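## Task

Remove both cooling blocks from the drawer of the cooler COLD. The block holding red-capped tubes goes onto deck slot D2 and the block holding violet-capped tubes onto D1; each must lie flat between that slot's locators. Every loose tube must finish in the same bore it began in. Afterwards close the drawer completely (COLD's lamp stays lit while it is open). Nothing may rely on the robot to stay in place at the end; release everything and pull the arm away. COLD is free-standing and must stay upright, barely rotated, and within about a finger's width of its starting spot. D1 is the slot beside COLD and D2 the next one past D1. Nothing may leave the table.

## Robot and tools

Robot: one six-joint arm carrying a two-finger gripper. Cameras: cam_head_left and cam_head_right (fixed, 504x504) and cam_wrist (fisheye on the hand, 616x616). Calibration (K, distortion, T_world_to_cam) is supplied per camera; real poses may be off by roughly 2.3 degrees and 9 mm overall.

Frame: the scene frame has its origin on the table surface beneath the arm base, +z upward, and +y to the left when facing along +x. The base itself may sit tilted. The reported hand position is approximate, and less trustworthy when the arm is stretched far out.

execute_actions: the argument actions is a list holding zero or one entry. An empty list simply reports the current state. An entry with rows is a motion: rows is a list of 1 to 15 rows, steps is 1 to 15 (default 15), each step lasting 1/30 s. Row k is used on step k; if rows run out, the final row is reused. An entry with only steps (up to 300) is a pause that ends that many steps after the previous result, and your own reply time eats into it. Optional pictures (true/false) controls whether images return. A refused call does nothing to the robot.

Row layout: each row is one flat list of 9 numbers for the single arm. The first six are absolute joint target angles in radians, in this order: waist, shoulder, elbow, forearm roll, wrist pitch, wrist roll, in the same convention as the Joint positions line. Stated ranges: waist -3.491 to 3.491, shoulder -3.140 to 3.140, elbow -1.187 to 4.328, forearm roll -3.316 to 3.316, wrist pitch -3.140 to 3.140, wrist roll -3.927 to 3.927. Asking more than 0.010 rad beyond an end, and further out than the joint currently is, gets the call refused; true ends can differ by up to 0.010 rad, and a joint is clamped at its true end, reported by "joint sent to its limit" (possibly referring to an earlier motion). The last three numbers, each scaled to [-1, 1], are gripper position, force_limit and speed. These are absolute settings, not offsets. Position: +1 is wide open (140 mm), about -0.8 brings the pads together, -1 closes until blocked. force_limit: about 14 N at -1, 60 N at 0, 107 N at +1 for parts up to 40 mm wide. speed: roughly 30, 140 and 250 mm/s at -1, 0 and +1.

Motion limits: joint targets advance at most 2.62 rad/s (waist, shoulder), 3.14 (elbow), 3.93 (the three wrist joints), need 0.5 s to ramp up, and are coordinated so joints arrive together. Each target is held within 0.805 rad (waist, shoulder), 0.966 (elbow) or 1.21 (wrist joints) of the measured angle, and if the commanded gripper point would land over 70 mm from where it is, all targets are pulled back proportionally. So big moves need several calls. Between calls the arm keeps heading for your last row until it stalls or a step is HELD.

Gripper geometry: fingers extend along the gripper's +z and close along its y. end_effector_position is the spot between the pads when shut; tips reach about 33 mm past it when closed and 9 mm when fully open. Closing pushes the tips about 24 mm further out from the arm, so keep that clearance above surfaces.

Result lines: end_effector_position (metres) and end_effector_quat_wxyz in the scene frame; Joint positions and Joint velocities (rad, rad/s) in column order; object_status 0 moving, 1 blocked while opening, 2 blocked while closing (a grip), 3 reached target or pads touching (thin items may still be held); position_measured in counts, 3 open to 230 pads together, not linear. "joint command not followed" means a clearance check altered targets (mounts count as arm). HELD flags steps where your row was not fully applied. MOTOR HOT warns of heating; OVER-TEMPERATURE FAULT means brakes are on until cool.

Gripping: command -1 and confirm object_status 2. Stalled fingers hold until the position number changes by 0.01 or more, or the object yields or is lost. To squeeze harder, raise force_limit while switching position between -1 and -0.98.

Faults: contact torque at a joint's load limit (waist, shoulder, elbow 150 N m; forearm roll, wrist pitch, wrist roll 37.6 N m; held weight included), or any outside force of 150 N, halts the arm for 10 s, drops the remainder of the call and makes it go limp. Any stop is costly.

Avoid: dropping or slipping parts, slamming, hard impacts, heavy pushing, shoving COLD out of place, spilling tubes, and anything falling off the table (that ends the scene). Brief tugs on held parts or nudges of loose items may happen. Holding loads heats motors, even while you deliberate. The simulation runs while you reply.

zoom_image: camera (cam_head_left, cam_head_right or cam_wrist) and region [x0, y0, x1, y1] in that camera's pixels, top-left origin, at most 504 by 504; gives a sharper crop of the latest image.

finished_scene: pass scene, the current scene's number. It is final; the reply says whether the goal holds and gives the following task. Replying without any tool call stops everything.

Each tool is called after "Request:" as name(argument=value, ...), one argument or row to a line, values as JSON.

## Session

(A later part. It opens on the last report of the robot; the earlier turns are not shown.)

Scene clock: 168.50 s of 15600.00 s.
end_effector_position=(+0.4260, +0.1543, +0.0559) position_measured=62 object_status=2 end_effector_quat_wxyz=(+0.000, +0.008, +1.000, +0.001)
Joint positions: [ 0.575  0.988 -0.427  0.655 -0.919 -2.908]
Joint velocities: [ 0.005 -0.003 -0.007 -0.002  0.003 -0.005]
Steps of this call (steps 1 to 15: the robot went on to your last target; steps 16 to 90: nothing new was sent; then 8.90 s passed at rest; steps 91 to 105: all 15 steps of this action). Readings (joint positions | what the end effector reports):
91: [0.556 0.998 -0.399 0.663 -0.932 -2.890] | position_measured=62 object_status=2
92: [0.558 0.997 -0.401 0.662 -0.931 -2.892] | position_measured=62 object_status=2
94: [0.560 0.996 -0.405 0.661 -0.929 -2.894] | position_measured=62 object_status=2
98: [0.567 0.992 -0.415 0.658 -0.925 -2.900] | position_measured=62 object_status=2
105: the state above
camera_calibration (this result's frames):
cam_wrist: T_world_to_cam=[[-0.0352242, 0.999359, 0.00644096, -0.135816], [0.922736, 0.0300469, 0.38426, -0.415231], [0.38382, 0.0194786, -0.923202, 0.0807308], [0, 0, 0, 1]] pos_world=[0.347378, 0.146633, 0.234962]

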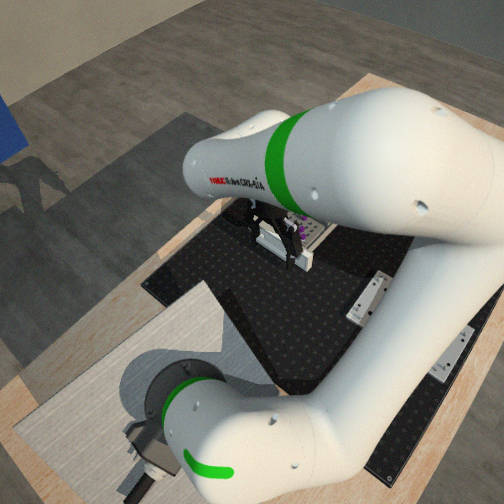

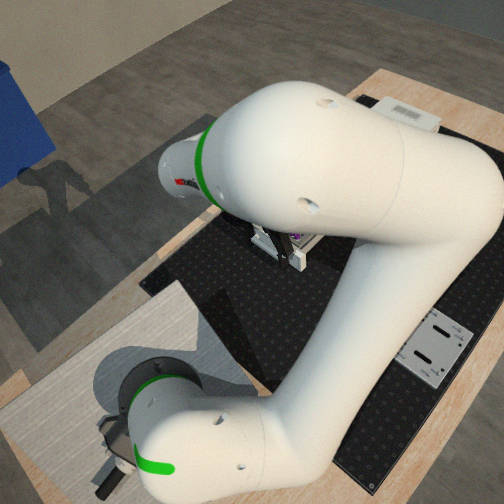

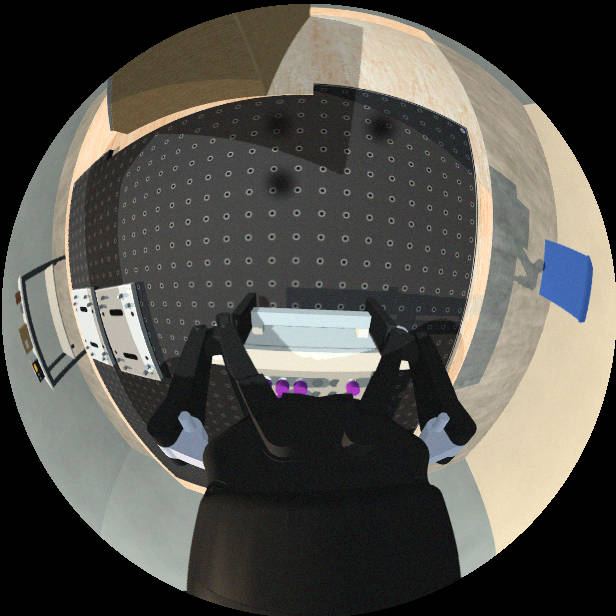

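Request:
execute_actions(
  actions=[
    {"rows":[[0.5755,0.9881,-0.4278,0.6544,-0.919,-2.908,0.85,0,0],[0.5755,0.9881,-0.4278,0.6544,-0.919,-2.908,0.85,0,0],[0.5755,0.9881,-0.4278,0.6544,-0.919,-2.908,0.85,0,0],[0.5755,0.9881,-0.4278,0.6544,-0.919,-2.908,0.85,0,0],[0.5755,0.9881,-0.4278,0.6544,-0.919,-2.908,0.85,0,0],[0.59,0.98,-0.45,0.648,-0.91,-2.92,0.85,0,0],[0.59,0.98,-0.45,0.648,-0.91,-2.92,0.85,0,0],[0.59,0.98,-0.45,0.648,-0.91,-2.92,0.85,0,0],[0.59,0.98,-0.45,0.648,-0.91,-2.92,0.85,0,0],[0.708,0.8646,-0.308,0.4665,-1.1445,-2.794,0.85,0,0]]},
  ],
  pictures=false,
)

Request:
execute_actions(
  actions=[
    {"steps":12},
  ],
  pictures=false,
)

Request:
execute_actions(
  actions=[
    {"rows":[[0.5605,1.008,-0.0255,0.548,-1.233,-1.087,0.42,0,0]]},
  ],
  pictures=false,
)

Request:
execute_actions(
  actions=[
    {"steps":25},
  ],
)

Request:
zoom_image(
  camera="cam_wrist",
  region=[150, 150, 450, 400],
)

Scene clock: 195.43 s of 15600.00 s.
end_effector_position=(+0.4239, +0.1532, +0.1078) position_measured=22 object_status=3 end_effector_quat_wxyz=(+0.004, +0.011, +1.000, -0.003)
Joint positions: [ 0.646  0.926 -0.386  0.564 -1.017 -2.863]
Joint velocities: [ 0.454 -0.458  0.593 -0.709 -0.94   0.508]
Steps of this call (steps 1 to 15: the robot went on to your last target; steps 16 to 90: nothing new was sent; then 23.43 s passed at rest; steps 91 to 105: all 15 steps of this action). Readings (joint positions | what the end effector reports):
91: [0.575 0.988 -0.428 0.654 -0.919 -2.908] | position_measured=62 object_status=0
92: [0.576 0.988 -0.428 0.654 -0.919 -2.908] | position_measured=62 object_status=0
94: [0.576 0.988 -0.428 0.654 -0.919 -2.908] | position_measured=42 object_status=0
98: [0.584 0.984 -0.440 0.651 -0.914 -2.915] | position_measured=22 object_status=0
105: the state above

Scene clock: 195.83 s of 15600.00 s.
end_effector_position=(+0.4205, +0.1542, +0.1693) position_measured=22 object_status=3 end_effector_quat_wxyz=(+0.000, +0.008, +1.000, +0.000)
Joint positions: [ 0.708  0.865 -0.308  0.467 -1.144 -2.794]
Joint velocities: [ 0.001 -0.001  0.001  0.001 -0.001  0.   ]
Steps of this call (steps 1 to 12: the robot went on to your last target). Readings (joint positions | what the end effector reports):
1: [0.661 0.911 -0.367 0.540 -1.048 -2.846] | position_measured=22 object_status=3
2: [0.675 0.897 -0.349 0.518 -1.077 -2.830] | position_measured=22 object_status=3
4: [0.697 0.876 -0.322 0.484 -1.121 -2.806] | position_measured=22 object_status=3
8: [0.707 0.865 -0.309 0.467 -1.144 -2.794] | position_measured=22 object_status=3
12: the state above

Scene clock: 196.33 s of 15600.00 s.
end_effector_position=(+0.4897, +0.1565, +0.1703) position_measured=76 object_status=3 end_effector_quat_wxyz=(+0.000, -0.378, +0.926, -0.000)
Joint positions: [ 0.614  0.956 -0.134  0.521 -1.199 -1.922]
Joint velocities: [-0.228  0.222  0.458  0.112 -0.142  3.394]
Steps of this call (steps 1 to 15: all 15 steps of this action). Readings (joint positions | what the end effector reports):
1: [0.708 0.865 -0.308 0.467 -1.145 -2.793] | position_measured=22 object_status=0
2: [0.707 0.866 -0.307 0.467 -1.145 -2.787] | position_measured=27 object_status=0
4: [0.701 0.871 -0.298 0.472 -1.148 -2.749] | position_measured=42 object_status=0
8: [0.677 0.895 -0.256 0.488 -1.161 -2.570] | position_measured=72 object_status=0
15: the state above

Scene clock: 197.17 s of 15600.00 s.
end_effector_position=(+0.5310, +0.1530, +0.1694) position_measured=76 object_status=3 end_effector_quat_wxyz=(-0.001, +0.702, -0.713, -0.000)
Joint positions: [ 0.561  1.008 -0.026  0.548 -1.233 -1.087]
Joint velocities: [-0.    -0.    -0.    -0.    -0.    -0.001]
Steps of this call (steps 1 to 25: the robot went on to your last target). Readings (joint positions | what the end effector reports):
1: [0.607 0.963 -0.119 0.525 -1.204 -1.810] | position_measured=76 object_status=3
2: [0.600 0.970 -0.105 0.528 -1.208 -1.704] | position_measured=76 object_status=3
4: [0.588 0.981 -0.081 0.534 -1.216 -1.516] | position_measured=76 object_status=3
8: [0.570 0.998 -0.045 0.543 -1.227 -1.241] | position_measured=76 object_status=3
25: the state above
camera_calibration (this result's frames):
cam_wrist: T_world_to_cam=[[-0.999355, -0.0356041, 0.00472511, 0.539105], [-0.0310406, 0.922368, 0.385064, -0.185897], [-0.0180681, 0.384669, -0.922878, 0.302709], [0, 0, 0, 1]] pos_world=[0.538456, 0.0742174, 0.348398]

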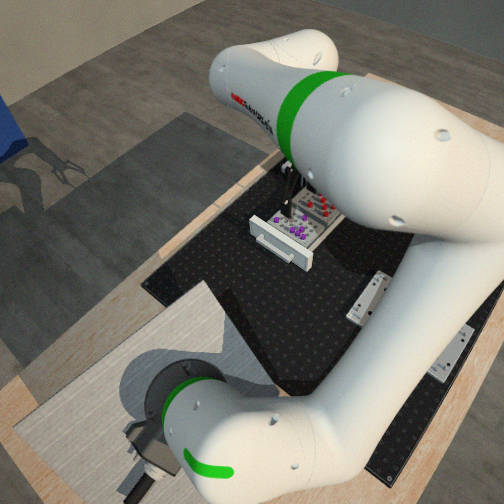

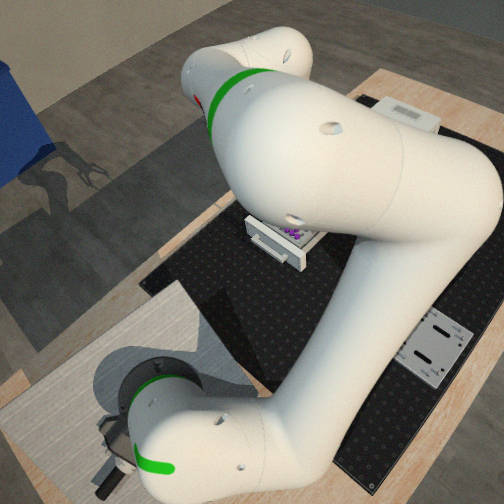

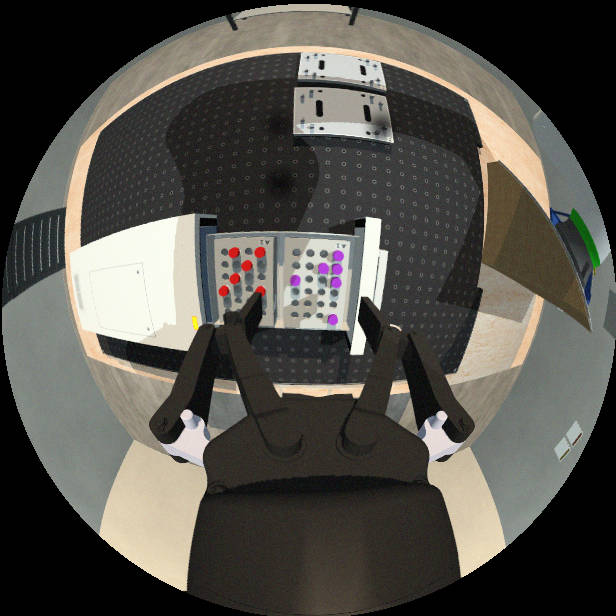

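Region (150, 150, 450, 400) of cam_wrist's 616x616 image, scaled by 1.680, with more detail than that image has.

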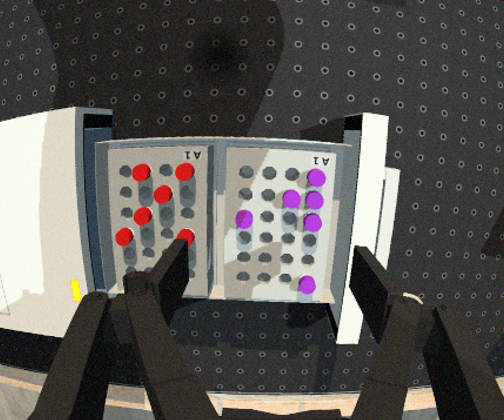

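Request:
execute_actions(
  actions=[
    {"rows":[[0.5725,0.996,-0.049,0.541,-1.226,0.47,1,0,0]]},
  ],
  pictures=false,
)

Request:
execute_actions(
  actions=[
    {"steps":18},
  ],
  pictures=false,
)

Request:
execute_actions(
  actions=[
    {"rows":[[0.483,1.06,-0.149,0.655,-1.072,0.407,1,0,0]]},
  ],
)

Request:
zoom_image(
  camera="cam_wrist",
  region=[180, 180, 440, 400],
)

Scene clock: 213.67 s of 15600.00 s.
end_effector_position=(+0.5252, +0.1538, +0.1699) position_measured=3 object_status=0 end_effector_quat_wxyz=(-0.001, +0.937, -0.349, -0.000)
Joint positions: [ 0.568  1.    -0.041  0.544 -1.229 -0.22 ]
Joint velocities: [ 0.021 -0.02  -0.042 -0.013  0.012  3.192]
Steps of this call (steps 1 to 15: the robot went on to your last target; steps 16 to 90: nothing new was sent; then 13.00 s passed at rest; steps 91 to 105: all 15 steps of this action). Readings (joint positions | what the end effector reports):
91: [0.560 1.008 -0.026 0.548 -1.233 -1.086] | position_measured=76 object_status=0
92: [0.560 1.008 -0.025 0.548 -1.233 -1.080] | position_measured=71 object_status=0
94: [0.560 1.008 -0.026 0.548 -1.233 -1.042] | position_measured=56 object_status=0
98: [0.563 1.006 -0.030 0.547 -1.232 -0.863] | position_measured=26 object_status=0
105: the state above

Scene clock: 214.27 s of 15600.00 s.
end_effector_position=(+0.5218, +0.1542, +0.1701) position_measured=3 object_status=3 end_effector_quat_wxyz=(-0.001, +1.000, -0.009, +0.000)
Joint positions: [ 0.572  0.996 -0.049  0.541 -1.226  0.47 ]
Joint velocities: [ 0.     0.001 -0.    -0.     0.    -0.   ]
Steps of this call (steps 1 to 18: the robot went on to your last target). Readings (joint positions | what the end effector reports):
1: [0.569 1.000 -0.042 0.543 -1.228 -0.116] | position_measured=3 object_status=0
2: [0.570 0.999 -0.043 0.543 -1.228 -0.020] | position_measured=3 object_status=3
4: [0.571 0.998 -0.045 0.542 -1.227 0.147] | position_measured=3 object_status=3
8: [0.572 0.996 -0.048 0.541 -1.226 0.377] | position_measured=3 object_status=3
18: the state above

Scene clock: 214.77 s of 15600.00 s.
end_effector_position=(+0.5241, +0.1504, +0.0845) position_measured=3 object_status=3 end_effector_quat_wxyz=(+0.001, +1.000, -0.006, +0.002)
Joint positions: [ 0.483  1.06  -0.149  0.655 -1.072  0.407]
Joint velocities: [-0.002  0.002 -0.001  0.001  0.001 -0.001]
Steps of this call (steps 1 to 15: all 15 steps of this action). Readings (joint positions | what the end effector reports):
1: [0.572 0.996 -0.049 0.541 -1.225 0.470] | position_measured=3 object_status=3
2: [0.569 0.998 -0.053 0.546 -1.219 0.468] | position_measured=3 object_status=3
4: [0.547 1.014 -0.078 0.574 -1.181 0.453] | position_measured=3 object_status=3
8: [0.491 1.054 -0.140 0.644 -1.087 0.413] | position_measured=3 object_status=3
15: the state above
camera_calibration (this result's frames):
cam_wrist: T_world_to_cam=[[0.0389055, -0.999208, 0.00834261, 0.132971], [-0.924193, -0.0328077, 0.380514, 0.461113], [-0.379939, -0.0225143, -0.924738, 0.476332], [0, 0, 0, 1]] pos_world=[0.601961, 0.158718, 0.263913]

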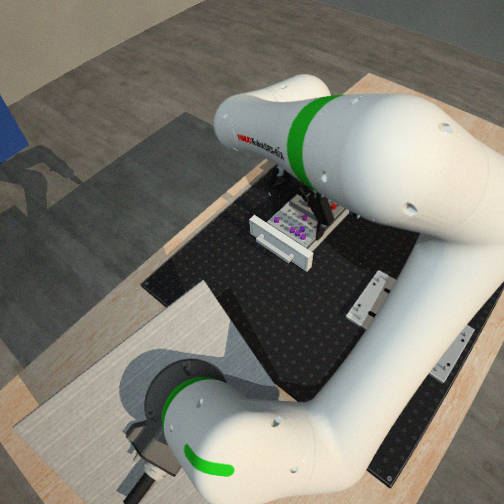

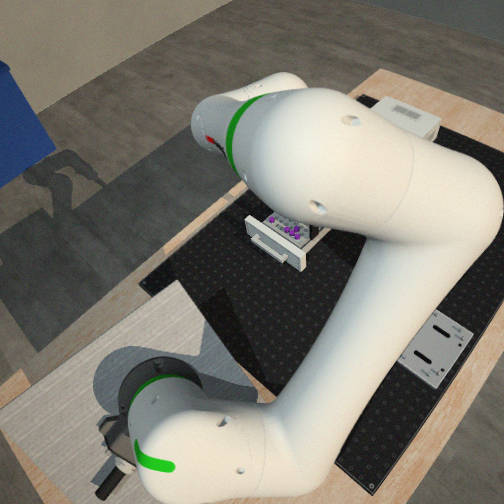

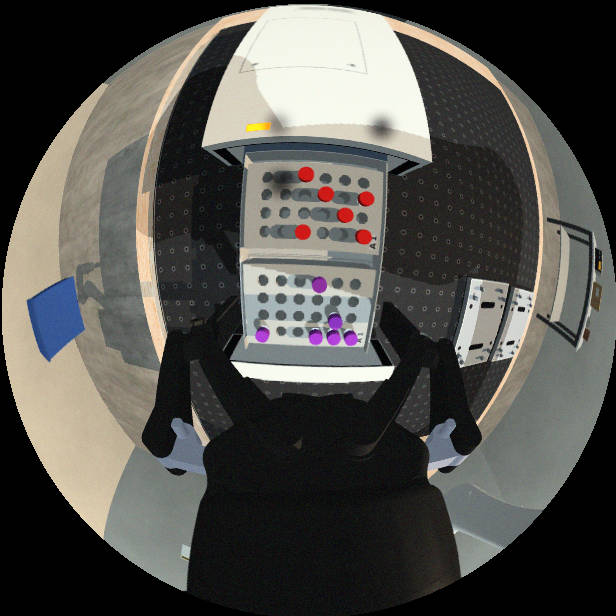

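Region (180, 180, 440, 400) of cam_wrist's 616x616 image, scaled by 1.938, with more detail than that image has; it fills the top 426 rows of this view, and the rest is white.

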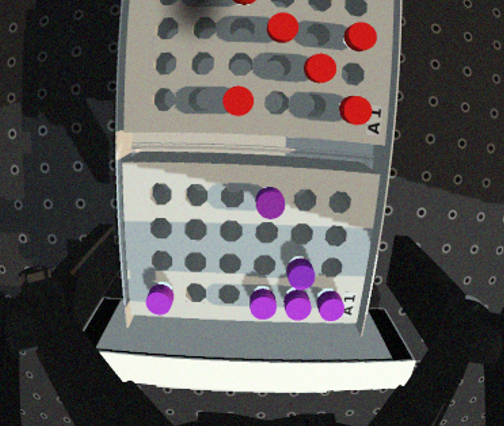

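Request:
zoom_image(
  camera="cam_head_left",
  region=[240, 170, 360, 280],
)

Request:
zoom_image(
  camera="cam_wrist",
  region=[220, 140, 400, 300],
)

Region (240, 170, 360, 280) of cam_head_left's 504x504 image, scaled by 4.200, with more detail than that image has; it fills the top 462 rows of this view, and the rest is white.

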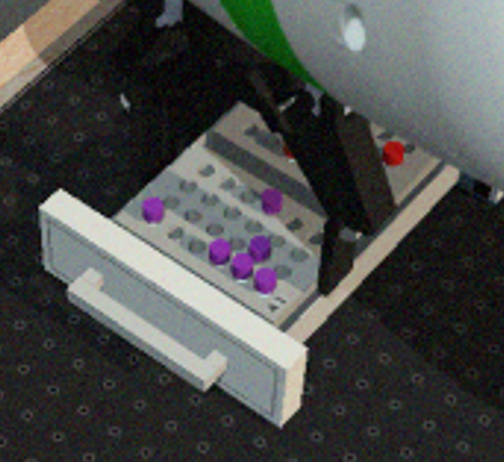

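Region (220, 140, 400, 300) of cam_wrist's 616x616 image, scaled by 2.800, with more detail than that image has.

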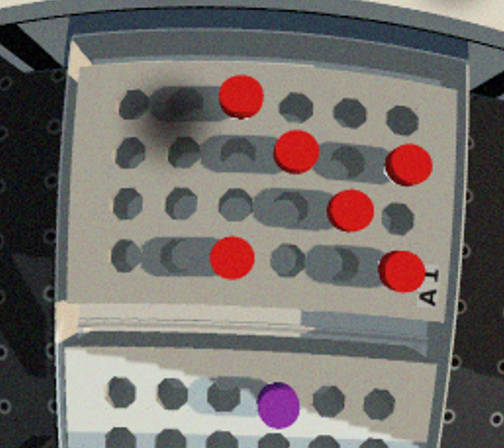

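Request:
execute_actions(
  actions=[
    {"rows":[[0.53,1.026,-0.1,0.597,-1.15,0.4,0.36,0,0],[0.53,1.026,-0.1,0.597,-1.15,0.4,0.36,0,0],[0.53,1.026,-0.1,0.597,-1.15,0.4,0.36,0,0],[0.53,1.026,-0.1,0.597,-1.15,0.4,0.36,0,0],[0.53,1.026,-0.1,0.597,-1.15,0.4,0.36,0,0],[0.53,1.026,-0.1,0.597,-1.15,0.4,0.36,0,0],[0.53,1.026,-0.1,0.597,-1.15,-1.14,0.36,0,0]]},
  ],
  pictures=false,
)

Request:
execute_actions(
  actions=[
    {"steps":28},
  ],
)

Request:
zoom_image(
  camera="cam_wrist",
  region=[170, 200, 420, 380],
)

Scene clock: 235.67 s of 15600.00 s.
end_effector_position=(+0.5250, +0.1516, +0.1279) position_measured=84 object_status=0 end_effector_quat_wxyz=(+0.001, +0.985, -0.174, +0.003)
Joint positions: [ 0.53   1.026 -0.101  0.598 -1.149  0.107]
Joint velocities: [ 0.002 -0.001  0.002 -0.003 -0.003 -2.097]
Steps of this call (steps 1 to 15: the robot went on to your last target; steps 16 to 90: nothing new was sent; then 17.40 s passed at rest; steps 91 to 105: all 15 steps of this action). Readings (joint positions | what the end effector reports):
91: [0.483 1.060 -0.149 0.655 -1.072 0.407] | position_measured=3 object_status=0
92: [0.486 1.058 -0.146 0.650 -1.079 0.406] | position_measured=8 object_status=0
94: [0.508 1.042 -0.123 0.624 -1.114 0.403] | position_measured=23 object_status=0
98: [0.529 1.027 -0.101 0.598 -1.148 0.393] | position_measured=54 object_status=0
105: the state above

Scene clock: 236.60 s of 15600.00 s.
end_effector_position=(+0.5250, +0.1516, +0.1283) position_measured=84 object_status=3 end_effector_quat_wxyz=(-0.001, +0.698, -0.716, +0.003)
Joint positions: [ 0.53   1.026 -0.1    0.597 -1.15  -1.14 ]
Joint velocities: [-0.     0.     0.    -0.001 -0.    -0.   ]
Steps of this call (steps 1 to 28: the robot went on to your last target). Readings (joint positions | what the end effector reports):
1: [0.530 1.026 -0.100 0.598 -1.149 0.031] | position_measured=84 object_status=0
2: [0.530 1.026 -0.100 0.597 -1.149 -0.053] | position_measured=84 object_status=0
4: [0.530 1.026 -0.100 0.597 -1.150 -0.249] | position_measured=84 object_status=3
8: [0.530 1.026 -0.100 0.597 -1.150 -0.667] | position_measured=84 object_status=3
28: the state above
camera_calibration (this result's frames):
cam_wrist: T_world_to_cam=[[-0.99966, -0.0260631, 0.000353149, 0.532492], [-0.0239722, 0.924614, 0.38015, -0.172407], [-0.0102344, 0.380012, -0.924925, 0.262107], [0, 0, 0, 1]] pos_world=[0.530861, 0.0736847, 0.307782]

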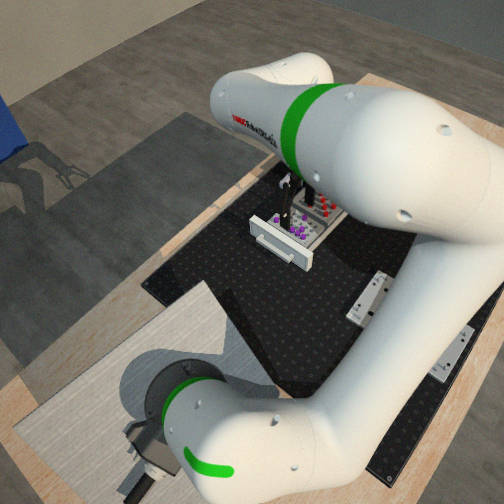

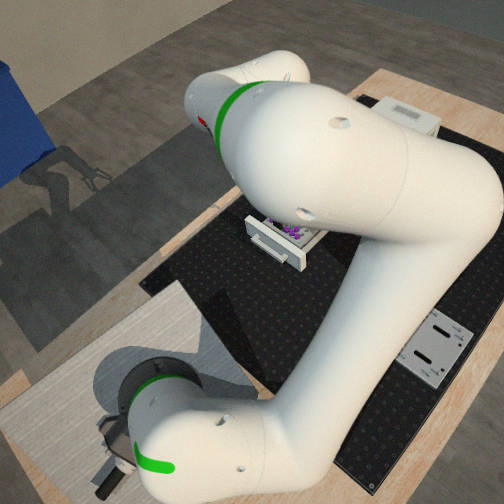

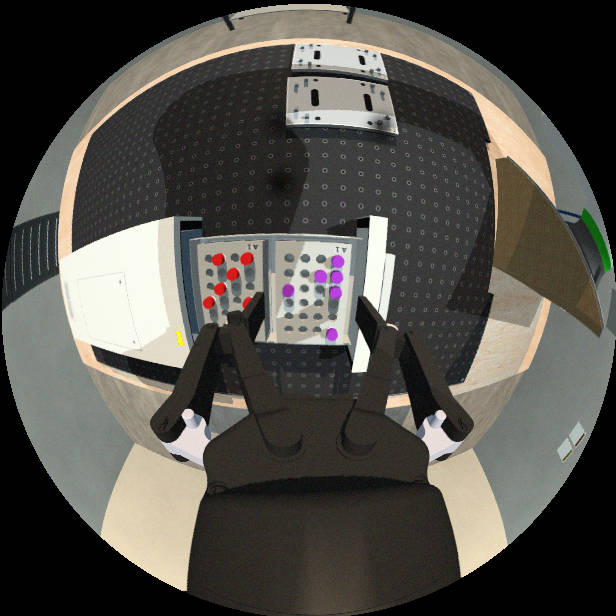

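Region (170, 200, 420, 380) of cam_wrist's 616x616 image, scaled by 2.016, with more detail than that image has; it fills the top 363 rows of this view, and the rest is white.

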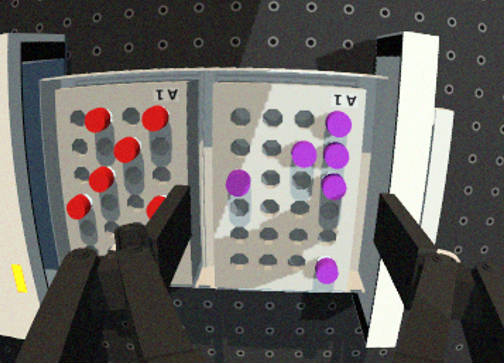

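Request:
execute_actions(
  actions=[
    {"rows":[[0.51,1.04,-0.123,0.622,-1.114,-1.15,0.36,0,0],[0.51,1.04,-0.123,0.622,-1.114,-1.15,0.36,0,0],[0.51,1.04,-0.123,0.622,-1.114,-1.15,0.36,0,0],[0.51,1.04,-0.123,0.622,-1.114,-1.15,0.36,0,0],[0.489,1.054,-0.147,0.648,-1.077,-1.162,0.36,0,0]]},
  ],
)

Request:
zoom_image(
  camera="cam_wrist",
  region=[170, 200, 420, 380],
)

Scene clock: 244.20 s of 15600.00 s.
end_effector_position=(+0.5238, +0.1510, +0.0895) position_measured=84 object_status=3 end_effector_quat_wxyz=(-0.001, +0.702, -0.712, +0.002)
Joint positions: [ 0.489  1.054 -0.147  0.648 -1.077 -1.162]
Joint velocities: [-0.001  0.001 -0.001 -0.     0.002 -0.001]
Steps of this call (steps 1 to 30: the robot went on to your last target; steps 31 to 90: nothing new was sent; then 4.10 s passed at rest; steps 91 to 105: all 15 steps of this action). Readings (joint positions | what the end effector reports):
91: [0.530 1.026 -0.100 0.597 -1.150 -1.140] | position_measured=84 object_status=3
92: [0.527 1.028 -0.103 0.601 -1.143 -1.142] | position_measured=84 object_status=3
94: [0.515 1.037 -0.117 0.615 -1.123 -1.148] | position_measured=84 object_status=3
98: [0.494 1.051 -0.141 0.641 -1.087 -1.159] | position_measured=84 object_status=3
105: the state above
camera_calibration (this result's frames):
cam_wrist: T_world_to_cam=[[-0.999304, -0.0372912, 0.000483895, 0.532791], [-0.0342638, 0.923148, 0.382915, -0.151709], [-0.0147261, 0.382632, -0.923784, 0.228269], [0, 0, 0, 1]] pos_world=[0.530584, 0.0725758, 0.268705]

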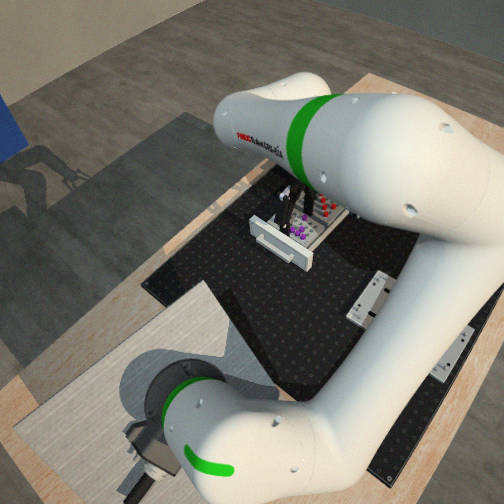

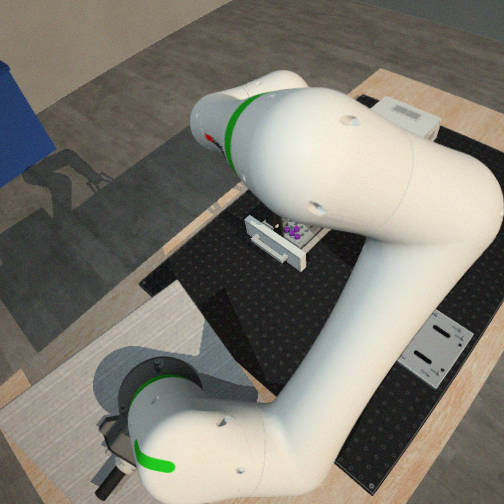

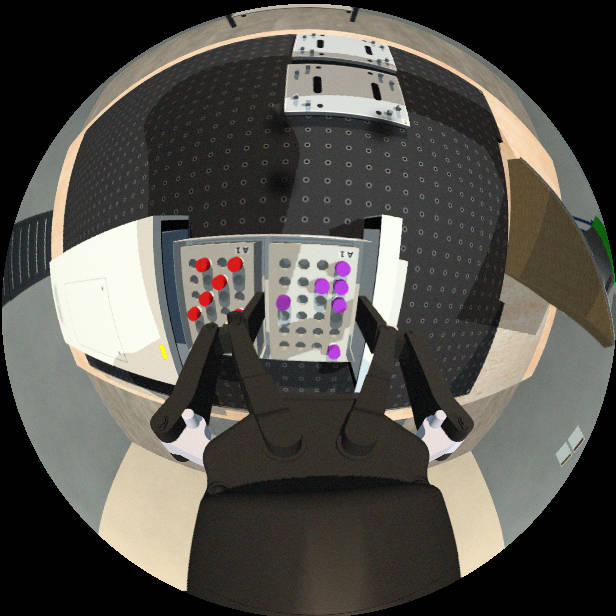

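Region (170, 200, 420, 380) of cam_wrist's 616x616 image, scaled by 2.016, with more detail than that image has; it fills the top 363 rows of this view, and the rest is white.

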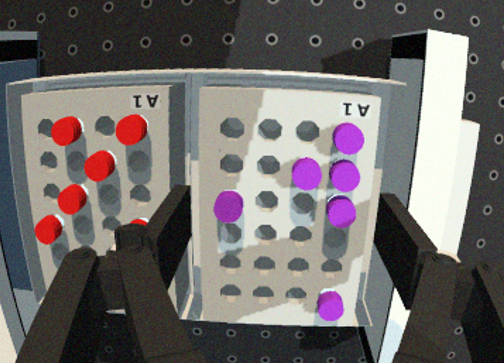

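Request:
execute_actions(
  actions=[],
)

Scene clock: 281.83 s of 15600.00 s.
end_effector_position=(+0.5237, +0.1510, +0.0894) position_measured=84 object_status=3 end_effector_quat_wxyz=(-0.001, +0.702, -0.712, +0.002)
Joint positions: [ 0.489  1.054 -0.147  0.648 -1.077 -1.162]
Joint velocities: [-0. -0. -0. -0.  0. -0.]
Steps of this call (steps 1 to 15: the robot went on to your last target; steps 16 to 90: nothing new was sent; then 34.63 s passed at rest). Readings (joint positions | what the end effector reports):
1: [0.489 1.054 -0.147 0.648 -1.077 -1.162] | position_measured=84 object_status=3
2: [0.489 1.054 -0.147 0.648 -1.077 -1.162] | position_measured=84 object_status=3
4: [0.489 1.054 -0.147 0.648 -1.077 -1.162] | position_measured=84 object_status=3
8: [0.489 1.054 -0.147 0.648 -1.077 -1.162] | position_measured=84 object_status=3
90: the state above
The arm was judged still, so your last target was given up. Only a new action makes it travel on or press farther. Fingers that are still opening or closing keep moving.
camera_calibration (this result's frames):
cam_wrist: T_world_to_cam=[[-0.999303, -0.0373265, 0.000558074, 0.53275], [-0.0342686, 0.923161, 0.382883, -0.151659], [-0.0148069, 0.382597, -0.923797, 0.228237], [0, 0, 0, 1]] pos_world=[0.530561, 0.0725689, 0.268615]

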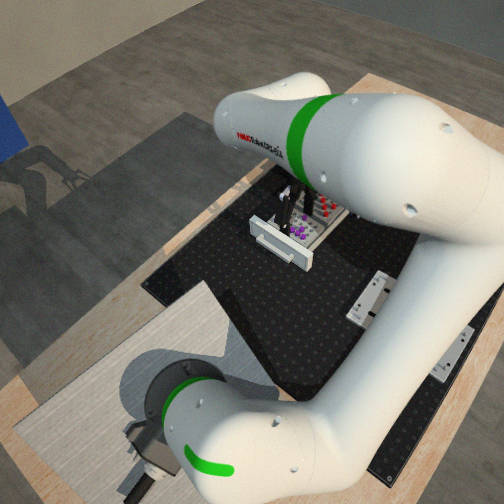

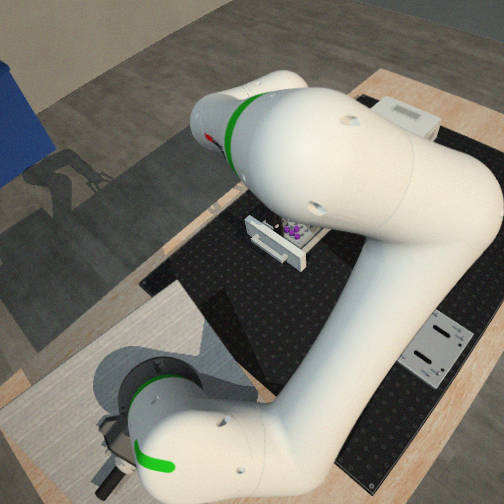

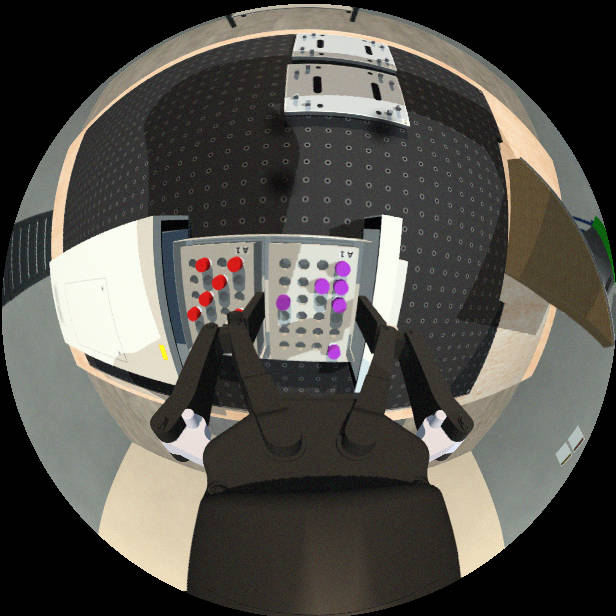

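Request:
execute_actions(
  actions=[
    {"rows":[[0.485,1.057,-0.150,0.653,-1.071,-1.165,0.36,0.6,-0.8],[0.485,1.057,-0.150,0.653,-1.071,-1.165,0.36,0.6,-0.8],[0.485,1.057,-0.150,0.653,-1.071,-1.165,0.36,0.6,-0.8],[0.481,1.060,-0.153,0.657,-1.066,-1.168,0.36,0.6,-0.8],[0.481,1.060,-0.153,0.657,-1.066,-1.168,0.36,0.6,-0.8],[0.481,1.060,-0.153,0.657,-1.066,-1.168,0.36,0.6,-0.8],[0.477,1.064,-0.156,0.663,-1.059,-1.172,0.36,0.6,-0.8],[0.477,1.064,-0.156,0.663,-1.059,-1.172,0.36,0.6,-0.8],[0.477,1.064,-0.156,0.663,-1.059,-1.172,0.36,0.6,-0.8],[0.474,1.067,-0.158,0.667,-1.055,-1.174,0.36,0.6,-0.8]],"steps":15},
  ],
)

Scene clock: 289.83 s of 15600.00 s.
end_effector_position=(+0.5238, +0.1511, +0.0763) position_measured=84 object_status=3 end_effector_quat_wxyz=(-0.001, +0.702, -0.712, +0.002)
Joint positions: [ 0.474  1.067 -0.158  0.667 -1.055 -1.174]
Joint velocities: [-0.003  0.003 -0.002  0.004  0.005 -0.002]
Steps of this call (steps 1 to 90: nothing new was sent; then 4.50 s passed at rest; steps 91 to 105: all 15 steps of this action). Readings (joint positions | what the end effector reports):
91: [0.489 1.054 -0.147 0.648 -1.077 -1.162] | position_measured=84 object_status=3
92: [0.487 1.055 -0.148 0.650 -1.074 -1.163] | position_measured=84 object_status=3
94: [0.485 1.057 -0.150 0.652 -1.072 -1.165] | position_measured=84 object_status=3
98: [0.480 1.061 -0.154 0.659 -1.064 -1.169] | position_measured=84 object_status=3
105: the state above
camera_calibration (this result's frames):
cam_wrist: T_world_to_cam=[[-0.999318, -0.0368917, 0.00128949, 0.532736], [-0.0335845, 0.923122, 0.383038, -0.147127], [-0.0153213, 0.382733, -0.923732, 0.216301], [0, 0, 0, 1]] pos_world=[0.530746, 0.0726838, 0.255472]

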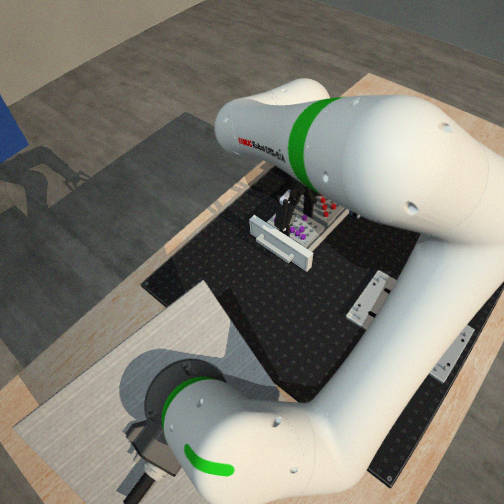

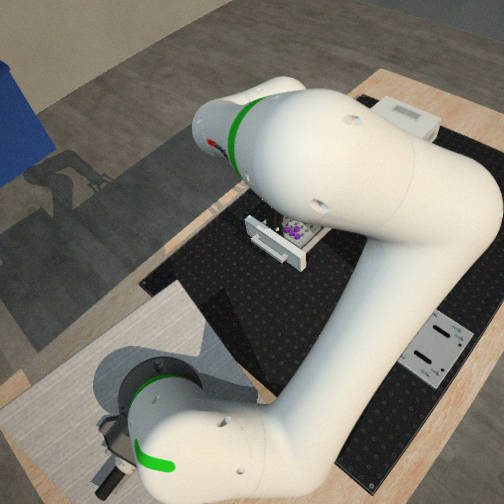

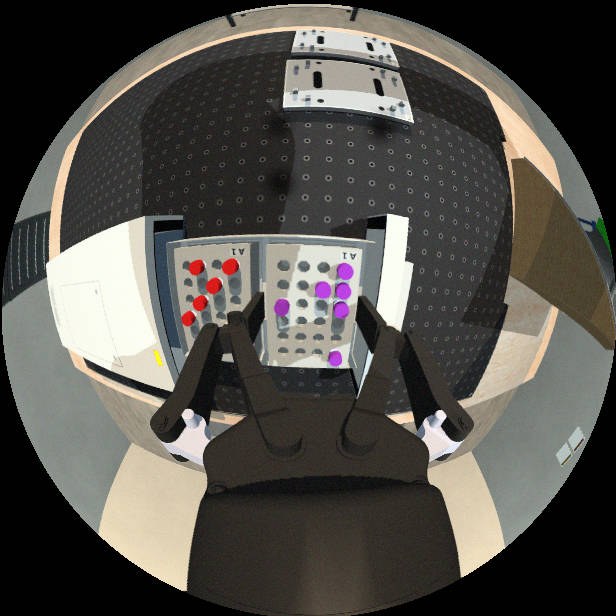

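Request:
execute_actions(
  actions=[
    {"rows":[[0.471,1.0695,-0.160,0.671,-1.051,-1.177,0.36,0.6,-0.8],[0.471,1.0695,-0.160,0.671,-1.051,-1.177,0.36,0.6,-0.8],[0.471,1.0695,-0.160,0.671,-1.051,-1.177,0.36,0.6,-0.8],[0.468,1.072,-0.163,0.674,-1.046,-1.179,0.36,0.6,-0.8],[0.468,1.072,-0.163,0.674,-1.046,-1.179,0.36,0.6,-0.8],[0.468,1.072,-0.163,0.674,-1.046,-1.179,0.36,0.6,-0.8],[0.4645,1.0745,-0.1655,0.6785,-1.041,-1.182,0.36,0.6,-0.8]],"steps":15},
  ],
)

Request:
execute_actions(
  actions=[
    {"rows":[[0.4645,1.0745,-0.1655,0.6785,-1.041,-1.182,-1,0.6,-0.8]],"steps":15},
  ],
  pictures=false,
)

Request:
execute_actions(
  actions=[
    {"steps":15},
  ],
)

Scene clock: 301.90 s of 15600.00 s.
end_effector_position=(+0.5234, +0.1512, +0.0678) position_measured=84 object_status=3 end_effector_quat_wxyz=(-0.001, +0.702, -0.712, +0.001)
Joint positions: [ 0.465  1.074 -0.165  0.678 -1.041 -1.182]
Joint velocities: [-0.001 -0.    -0.     0.     0.001 -0.001]
Steps of this call (steps 1 to 15: the robot went on to your last target; steps 16 to 90: nothing new was sent; then 8.57 s passed at rest; steps 91 to 105: all 15 steps of this action). Readings (joint positions | what the end effector reports):
91: [0.474 1.067 -0.158 0.667 -1.055 -1.174] | position_measured=84 object_status=3
92: [0.473 1.068 -0.159 0.669 -1.053 -1.175] | position_measured=84 object_status=3
94: [0.471 1.069 -0.160 0.671 -1.051 -1.177] | position_measured=84 object_status=3
98: [0.467 1.073 -0.164 0.676 -1.044 -1.180] | position_measured=84 object_status=3
105: the state above
camera_calibration (this result's frames):
cam_wrist: T_world_to_cam=[[-0.999344, -0.0361539, 0.00229312, 0.532173], [-0.0325062, 0.922859, 0.383765, -0.144524], [-0.0159908, 0.383438, -0.923428, 0.208704], [0, 0, 0, 1]] pos_world=[0.530463, 0.0725906, 0.246966]

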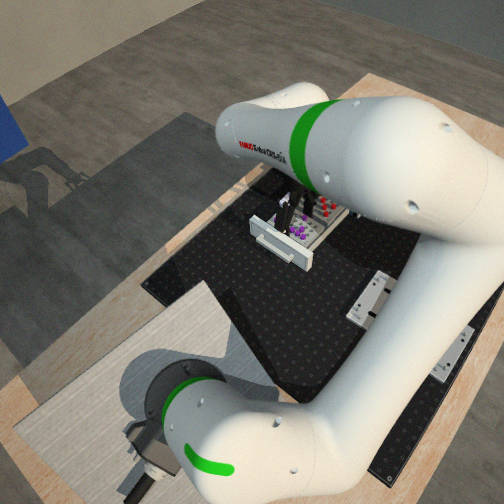

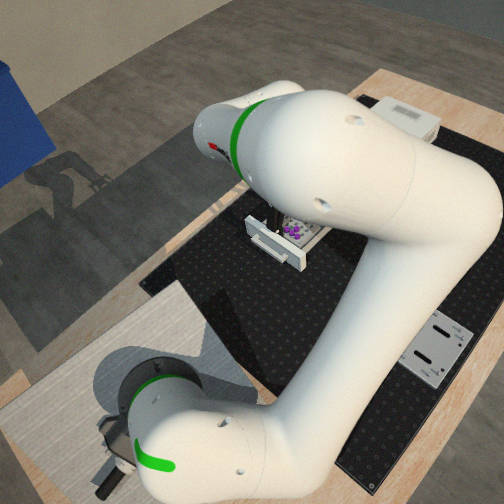

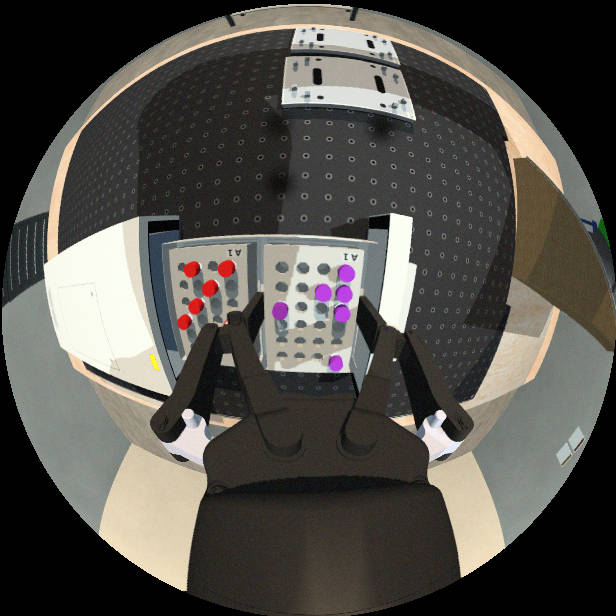

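Scene clock: 302.40 s of 15600.00 s.
end_effector_position=(+0.5235, +0.1512, +0.0678) position_measured=105 object_status=2 end_effector_quat_wxyz=(-0.001, +0.702, -0.712, +0.001)
Joint positions: [ 0.465  1.074 -0.165  0.679 -1.041 -1.182]
Joint velocities: [-0.    -0.    -0.    -0.002 -0.001 -0.   ]
Steps of this call (steps 1 to 15: all 15 steps of this action). Readings (joint positions | what the end effector reports):
1: [0.465 1.074 -0.165 0.678 -1.041 -1.182] | position_measured=84 object_status=0
2: [0.465 1.074 -0.165 0.678 -1.041 -1.182] | position_measured=86 object_status=0
4: [0.465 1.074 -0.165 0.678 -1.041 -1.182] | position_measured=92 object_status=0
8: [0.465 1.074 -0.165 0.679 -1.041 -1.182] | position_measured=103 object_status=0
15: the state above

Scene clock: 302.90 s of 15600.00 s.
end_effector_position=(+0.5234, +0.1512, +0.0678) position_measured=105 object_status=2 end_effector_quat_wxyz=(-0.001, +0.702, -0.712, +0.001)
Joint positions: [ 0.465  1.074 -0.165  0.678 -1.041 -1.182]
Joint velocities: [-0.    -0.001 -0.     0.     0.    -0.001]
Steps of this call (steps 1 to 15: the robot went on to your last target). Readings (joint positions | what the end effector reports):
1: [0.465 1.074 -0.165 0.679 -1.041 -1.182] | position_measured=105 object_status=2
2: [0.465 1.074 -0.165 0.679 -1.041 -1.182] | position_measured=105 object_status=2
4: [0.465 1.074 -0.165 0.679 -1.041 -1.182] | position_measured=105 object_status=2
8: [0.465 1.074 -0.165 0.679 -1.041 -1.182] | position_measured=105 object_status=2
15: the state above
The arm was judged still, so your last target was given up. Only a new action makes it travel on or press farther. Fingers that are still opening or closing keep moving.
camera_calibration (this result's frames):
cam_wrist: T_world_to_cam=[[-0.999345, -0.0361214, 0.00230495, 0.532164], [-0.0324717, 0.92286, 0.383764, -0.144529], [-0.0159892, 0.383438, -0.923428, 0.208673], [0, 0, 0, 1]] pos_world=[0.530459, 0.0725894, 0.246933]

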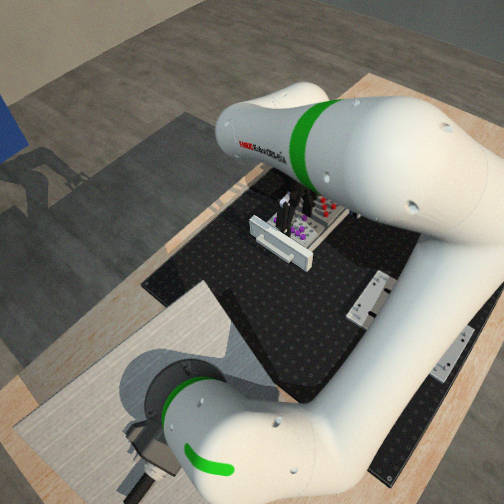

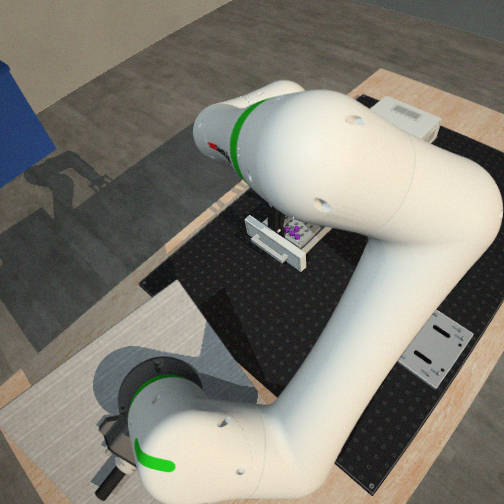

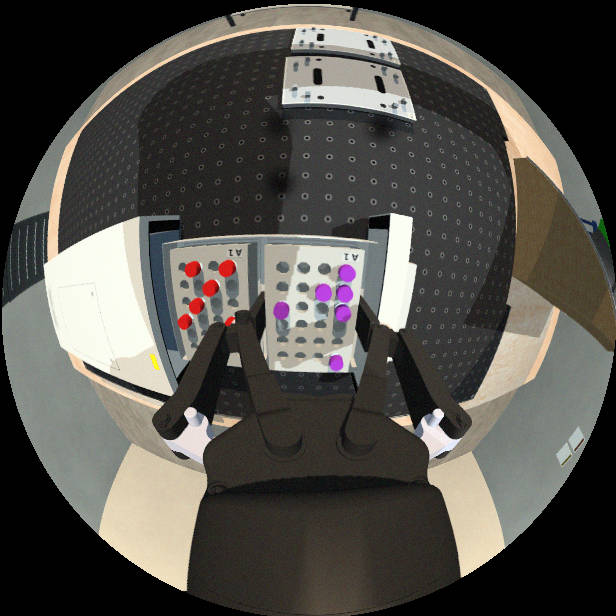

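Request:
execute_actions(
  actions=[
    {"rows":[[0.468,1.072,-0.163,0.674,-1.046,-1.179,-1,0.6,-0.8],[0.468,1.072,-0.163,0.674,-1.046,-1.179,-1,0.6,-0.8],[0.474,1.067,-0.158,0.667,-1.055,-1.174,-1,0.6,-0.8],[0.474,1.067,-0.158,0.667,-1.055,-1.174,-1,0.6,-0.8],[0.481,1.060,-0.153,0.657,-1.066,-1.168,-1,0.6,-0.8],[0.481,1.060,-0.153,0.657,-1.066,-1.168,-1,0.6,-0.8],[0.489,1.054,-0.147,0.648,-1.077,-1.162,-1,0.6,-0.8],[0.489,1.054,-0.147,0.648,-1.077,-1.162,-1,0.6,-0.8],[0.500,1.045,-0.136,0.634,-1.095,-1.153,-1,0.6,-0.8],[0.500,1.045,-0.136,0.634,-1.095,-1.153,-1,0.6,-0.8],[0.511,1.037,-0.125,0.620,-1.112,-1.144,-1,0.6,-0.8],[0.511,1.037,-0.125,0.620,-1.112,-1.144,-1,0.6,-0.8],[0.522,1.029,-0.114,0.607,-1.130,-1.136,-1,0.6,-0.8],[0.522,1.029,-0.114,0.607,-1.130,-1.136,-1,0.6,-0.8],[0.533,1.021,-0.102,0.593,-1.149,-1.128,-1,0.6,-0.8]],"steps":15},
  ],
  pictures=false,
)

Request:
execute_actions(
  actions=[
    {"rows":[[0.543,1.015,-0.089,0.58,-1.168,-1.121,-1,0.6,-0.8],[0.543,1.015,-0.089,0.58,-1.168,-1.121,-1,0.6,-0.8],[0.553,1.008,-0.076,0.567,-1.187,-1.114,-1,0.6,-0.8],[0.553,1.008,-0.076,0.567,-1.187,-1.114,-1,0.6,-0.8],[0.563,1.002,-0.063,0.554,-1.206,-1.107,-1,0.6,-0.8],[0.563,1.002,-0.063,0.554,-1.206,-1.107,-1,0.6,-0.8],[0.5725,0.996,-0.049,0.541,-1.226,-1.10,-1,0.6,-0.8]],"steps":15},
  ],
)

Scene clock: 320.40 s of 15600.00 s.
end_effector_position=(+0.5246, +0.1517, +0.1147) position_measured=105 object_status=2 end_effector_quat_wxyz=(-0.002, +0.702, -0.712, +0.002)
Joint positions: [ 0.516  1.033 -0.12   0.614 -1.12  -1.141]
Joint velocities: [ 0.155 -0.115  0.161 -0.18  -0.245  0.113]
Steps of this call (steps 1 to 90: nothing new was sent; then 14.00 s passed at rest; steps 91 to 105: all 15 steps of this action). Readings (joint positions | what the end effector reports):
91: [0.465 1.074 -0.165 0.678 -1.041 -1.182] | position_measured=105 object_status=2
92: [0.465 1.074 -0.165 0.677 -1.043 -1.181] | position_measured=105 object_status=2
94: [0.469 1.071 -0.162 0.672 -1.049 -1.178] | position_measured=105 object_status=2
98: [0.482 1.060 -0.153 0.656 -1.067 -1.167] | position_measured=105 object_status=2
105: the state above

Scene clock: 320.90 s of 15600.00 s.
end_effector_position=(+0.5218, +0.1542, +0.1700) position_measured=105 object_status=2 end_effector_quat_wxyz=(-0.001, +0.701, -0.713, -0.001)
Joint positions: [ 0.572  0.996 -0.049  0.541 -1.226 -1.1  ]
Joint velocities: [ 0.003 -0.002  0.003 -0.002 -0.004  0.002]
Steps of this call (steps 1 to 15: all 15 steps of this action). Readings (joint positions | what the end effector reports):
1: [0.522 1.029 -0.114 0.607 -1.130 -1.136] | position_measured=105 object_status=2
2: [0.528 1.025 -0.106 0.599 -1.142 -1.132] | position_measured=105 object_status=2
4: [0.541 1.016 -0.091 0.583 -1.164 -1.123] | position_measured=105 object_status=2
8: [0.562 1.003 -0.064 0.555 -1.205 -1.108] | position_measured=105 object_status=2
15: the state above
camera_calibration (this result's frames):
cam_wrist: T_world_to_cam=[[-0.9994, -0.034259, 0.0051402, 0.529698], [-0.0296304, 0.92222, 0.385529, -0.188268], [-0.0179482, 0.385145, -0.922681, 0.302444], [0, 0, 0, 1]] pos_world=[0.52923, 0.0752867, 0.348919]

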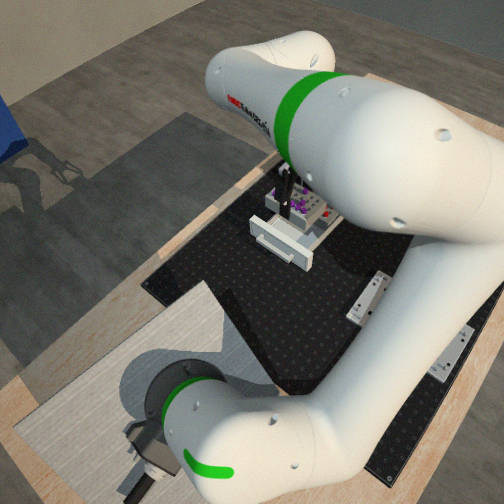

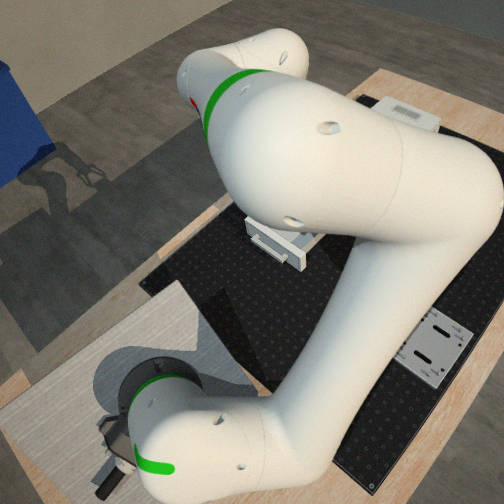

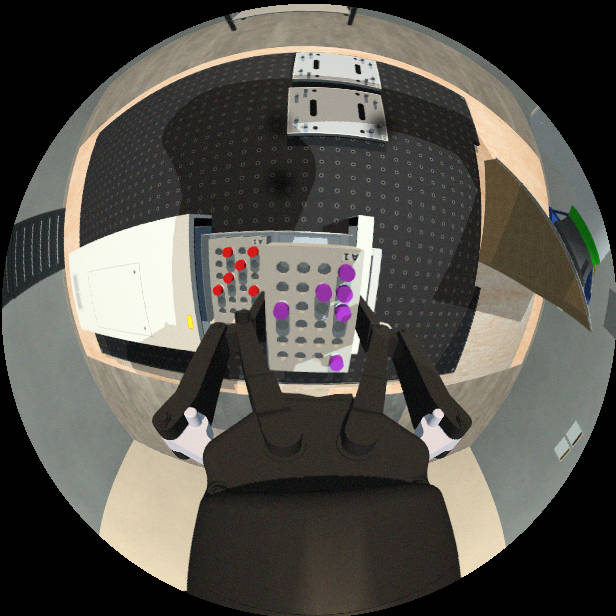

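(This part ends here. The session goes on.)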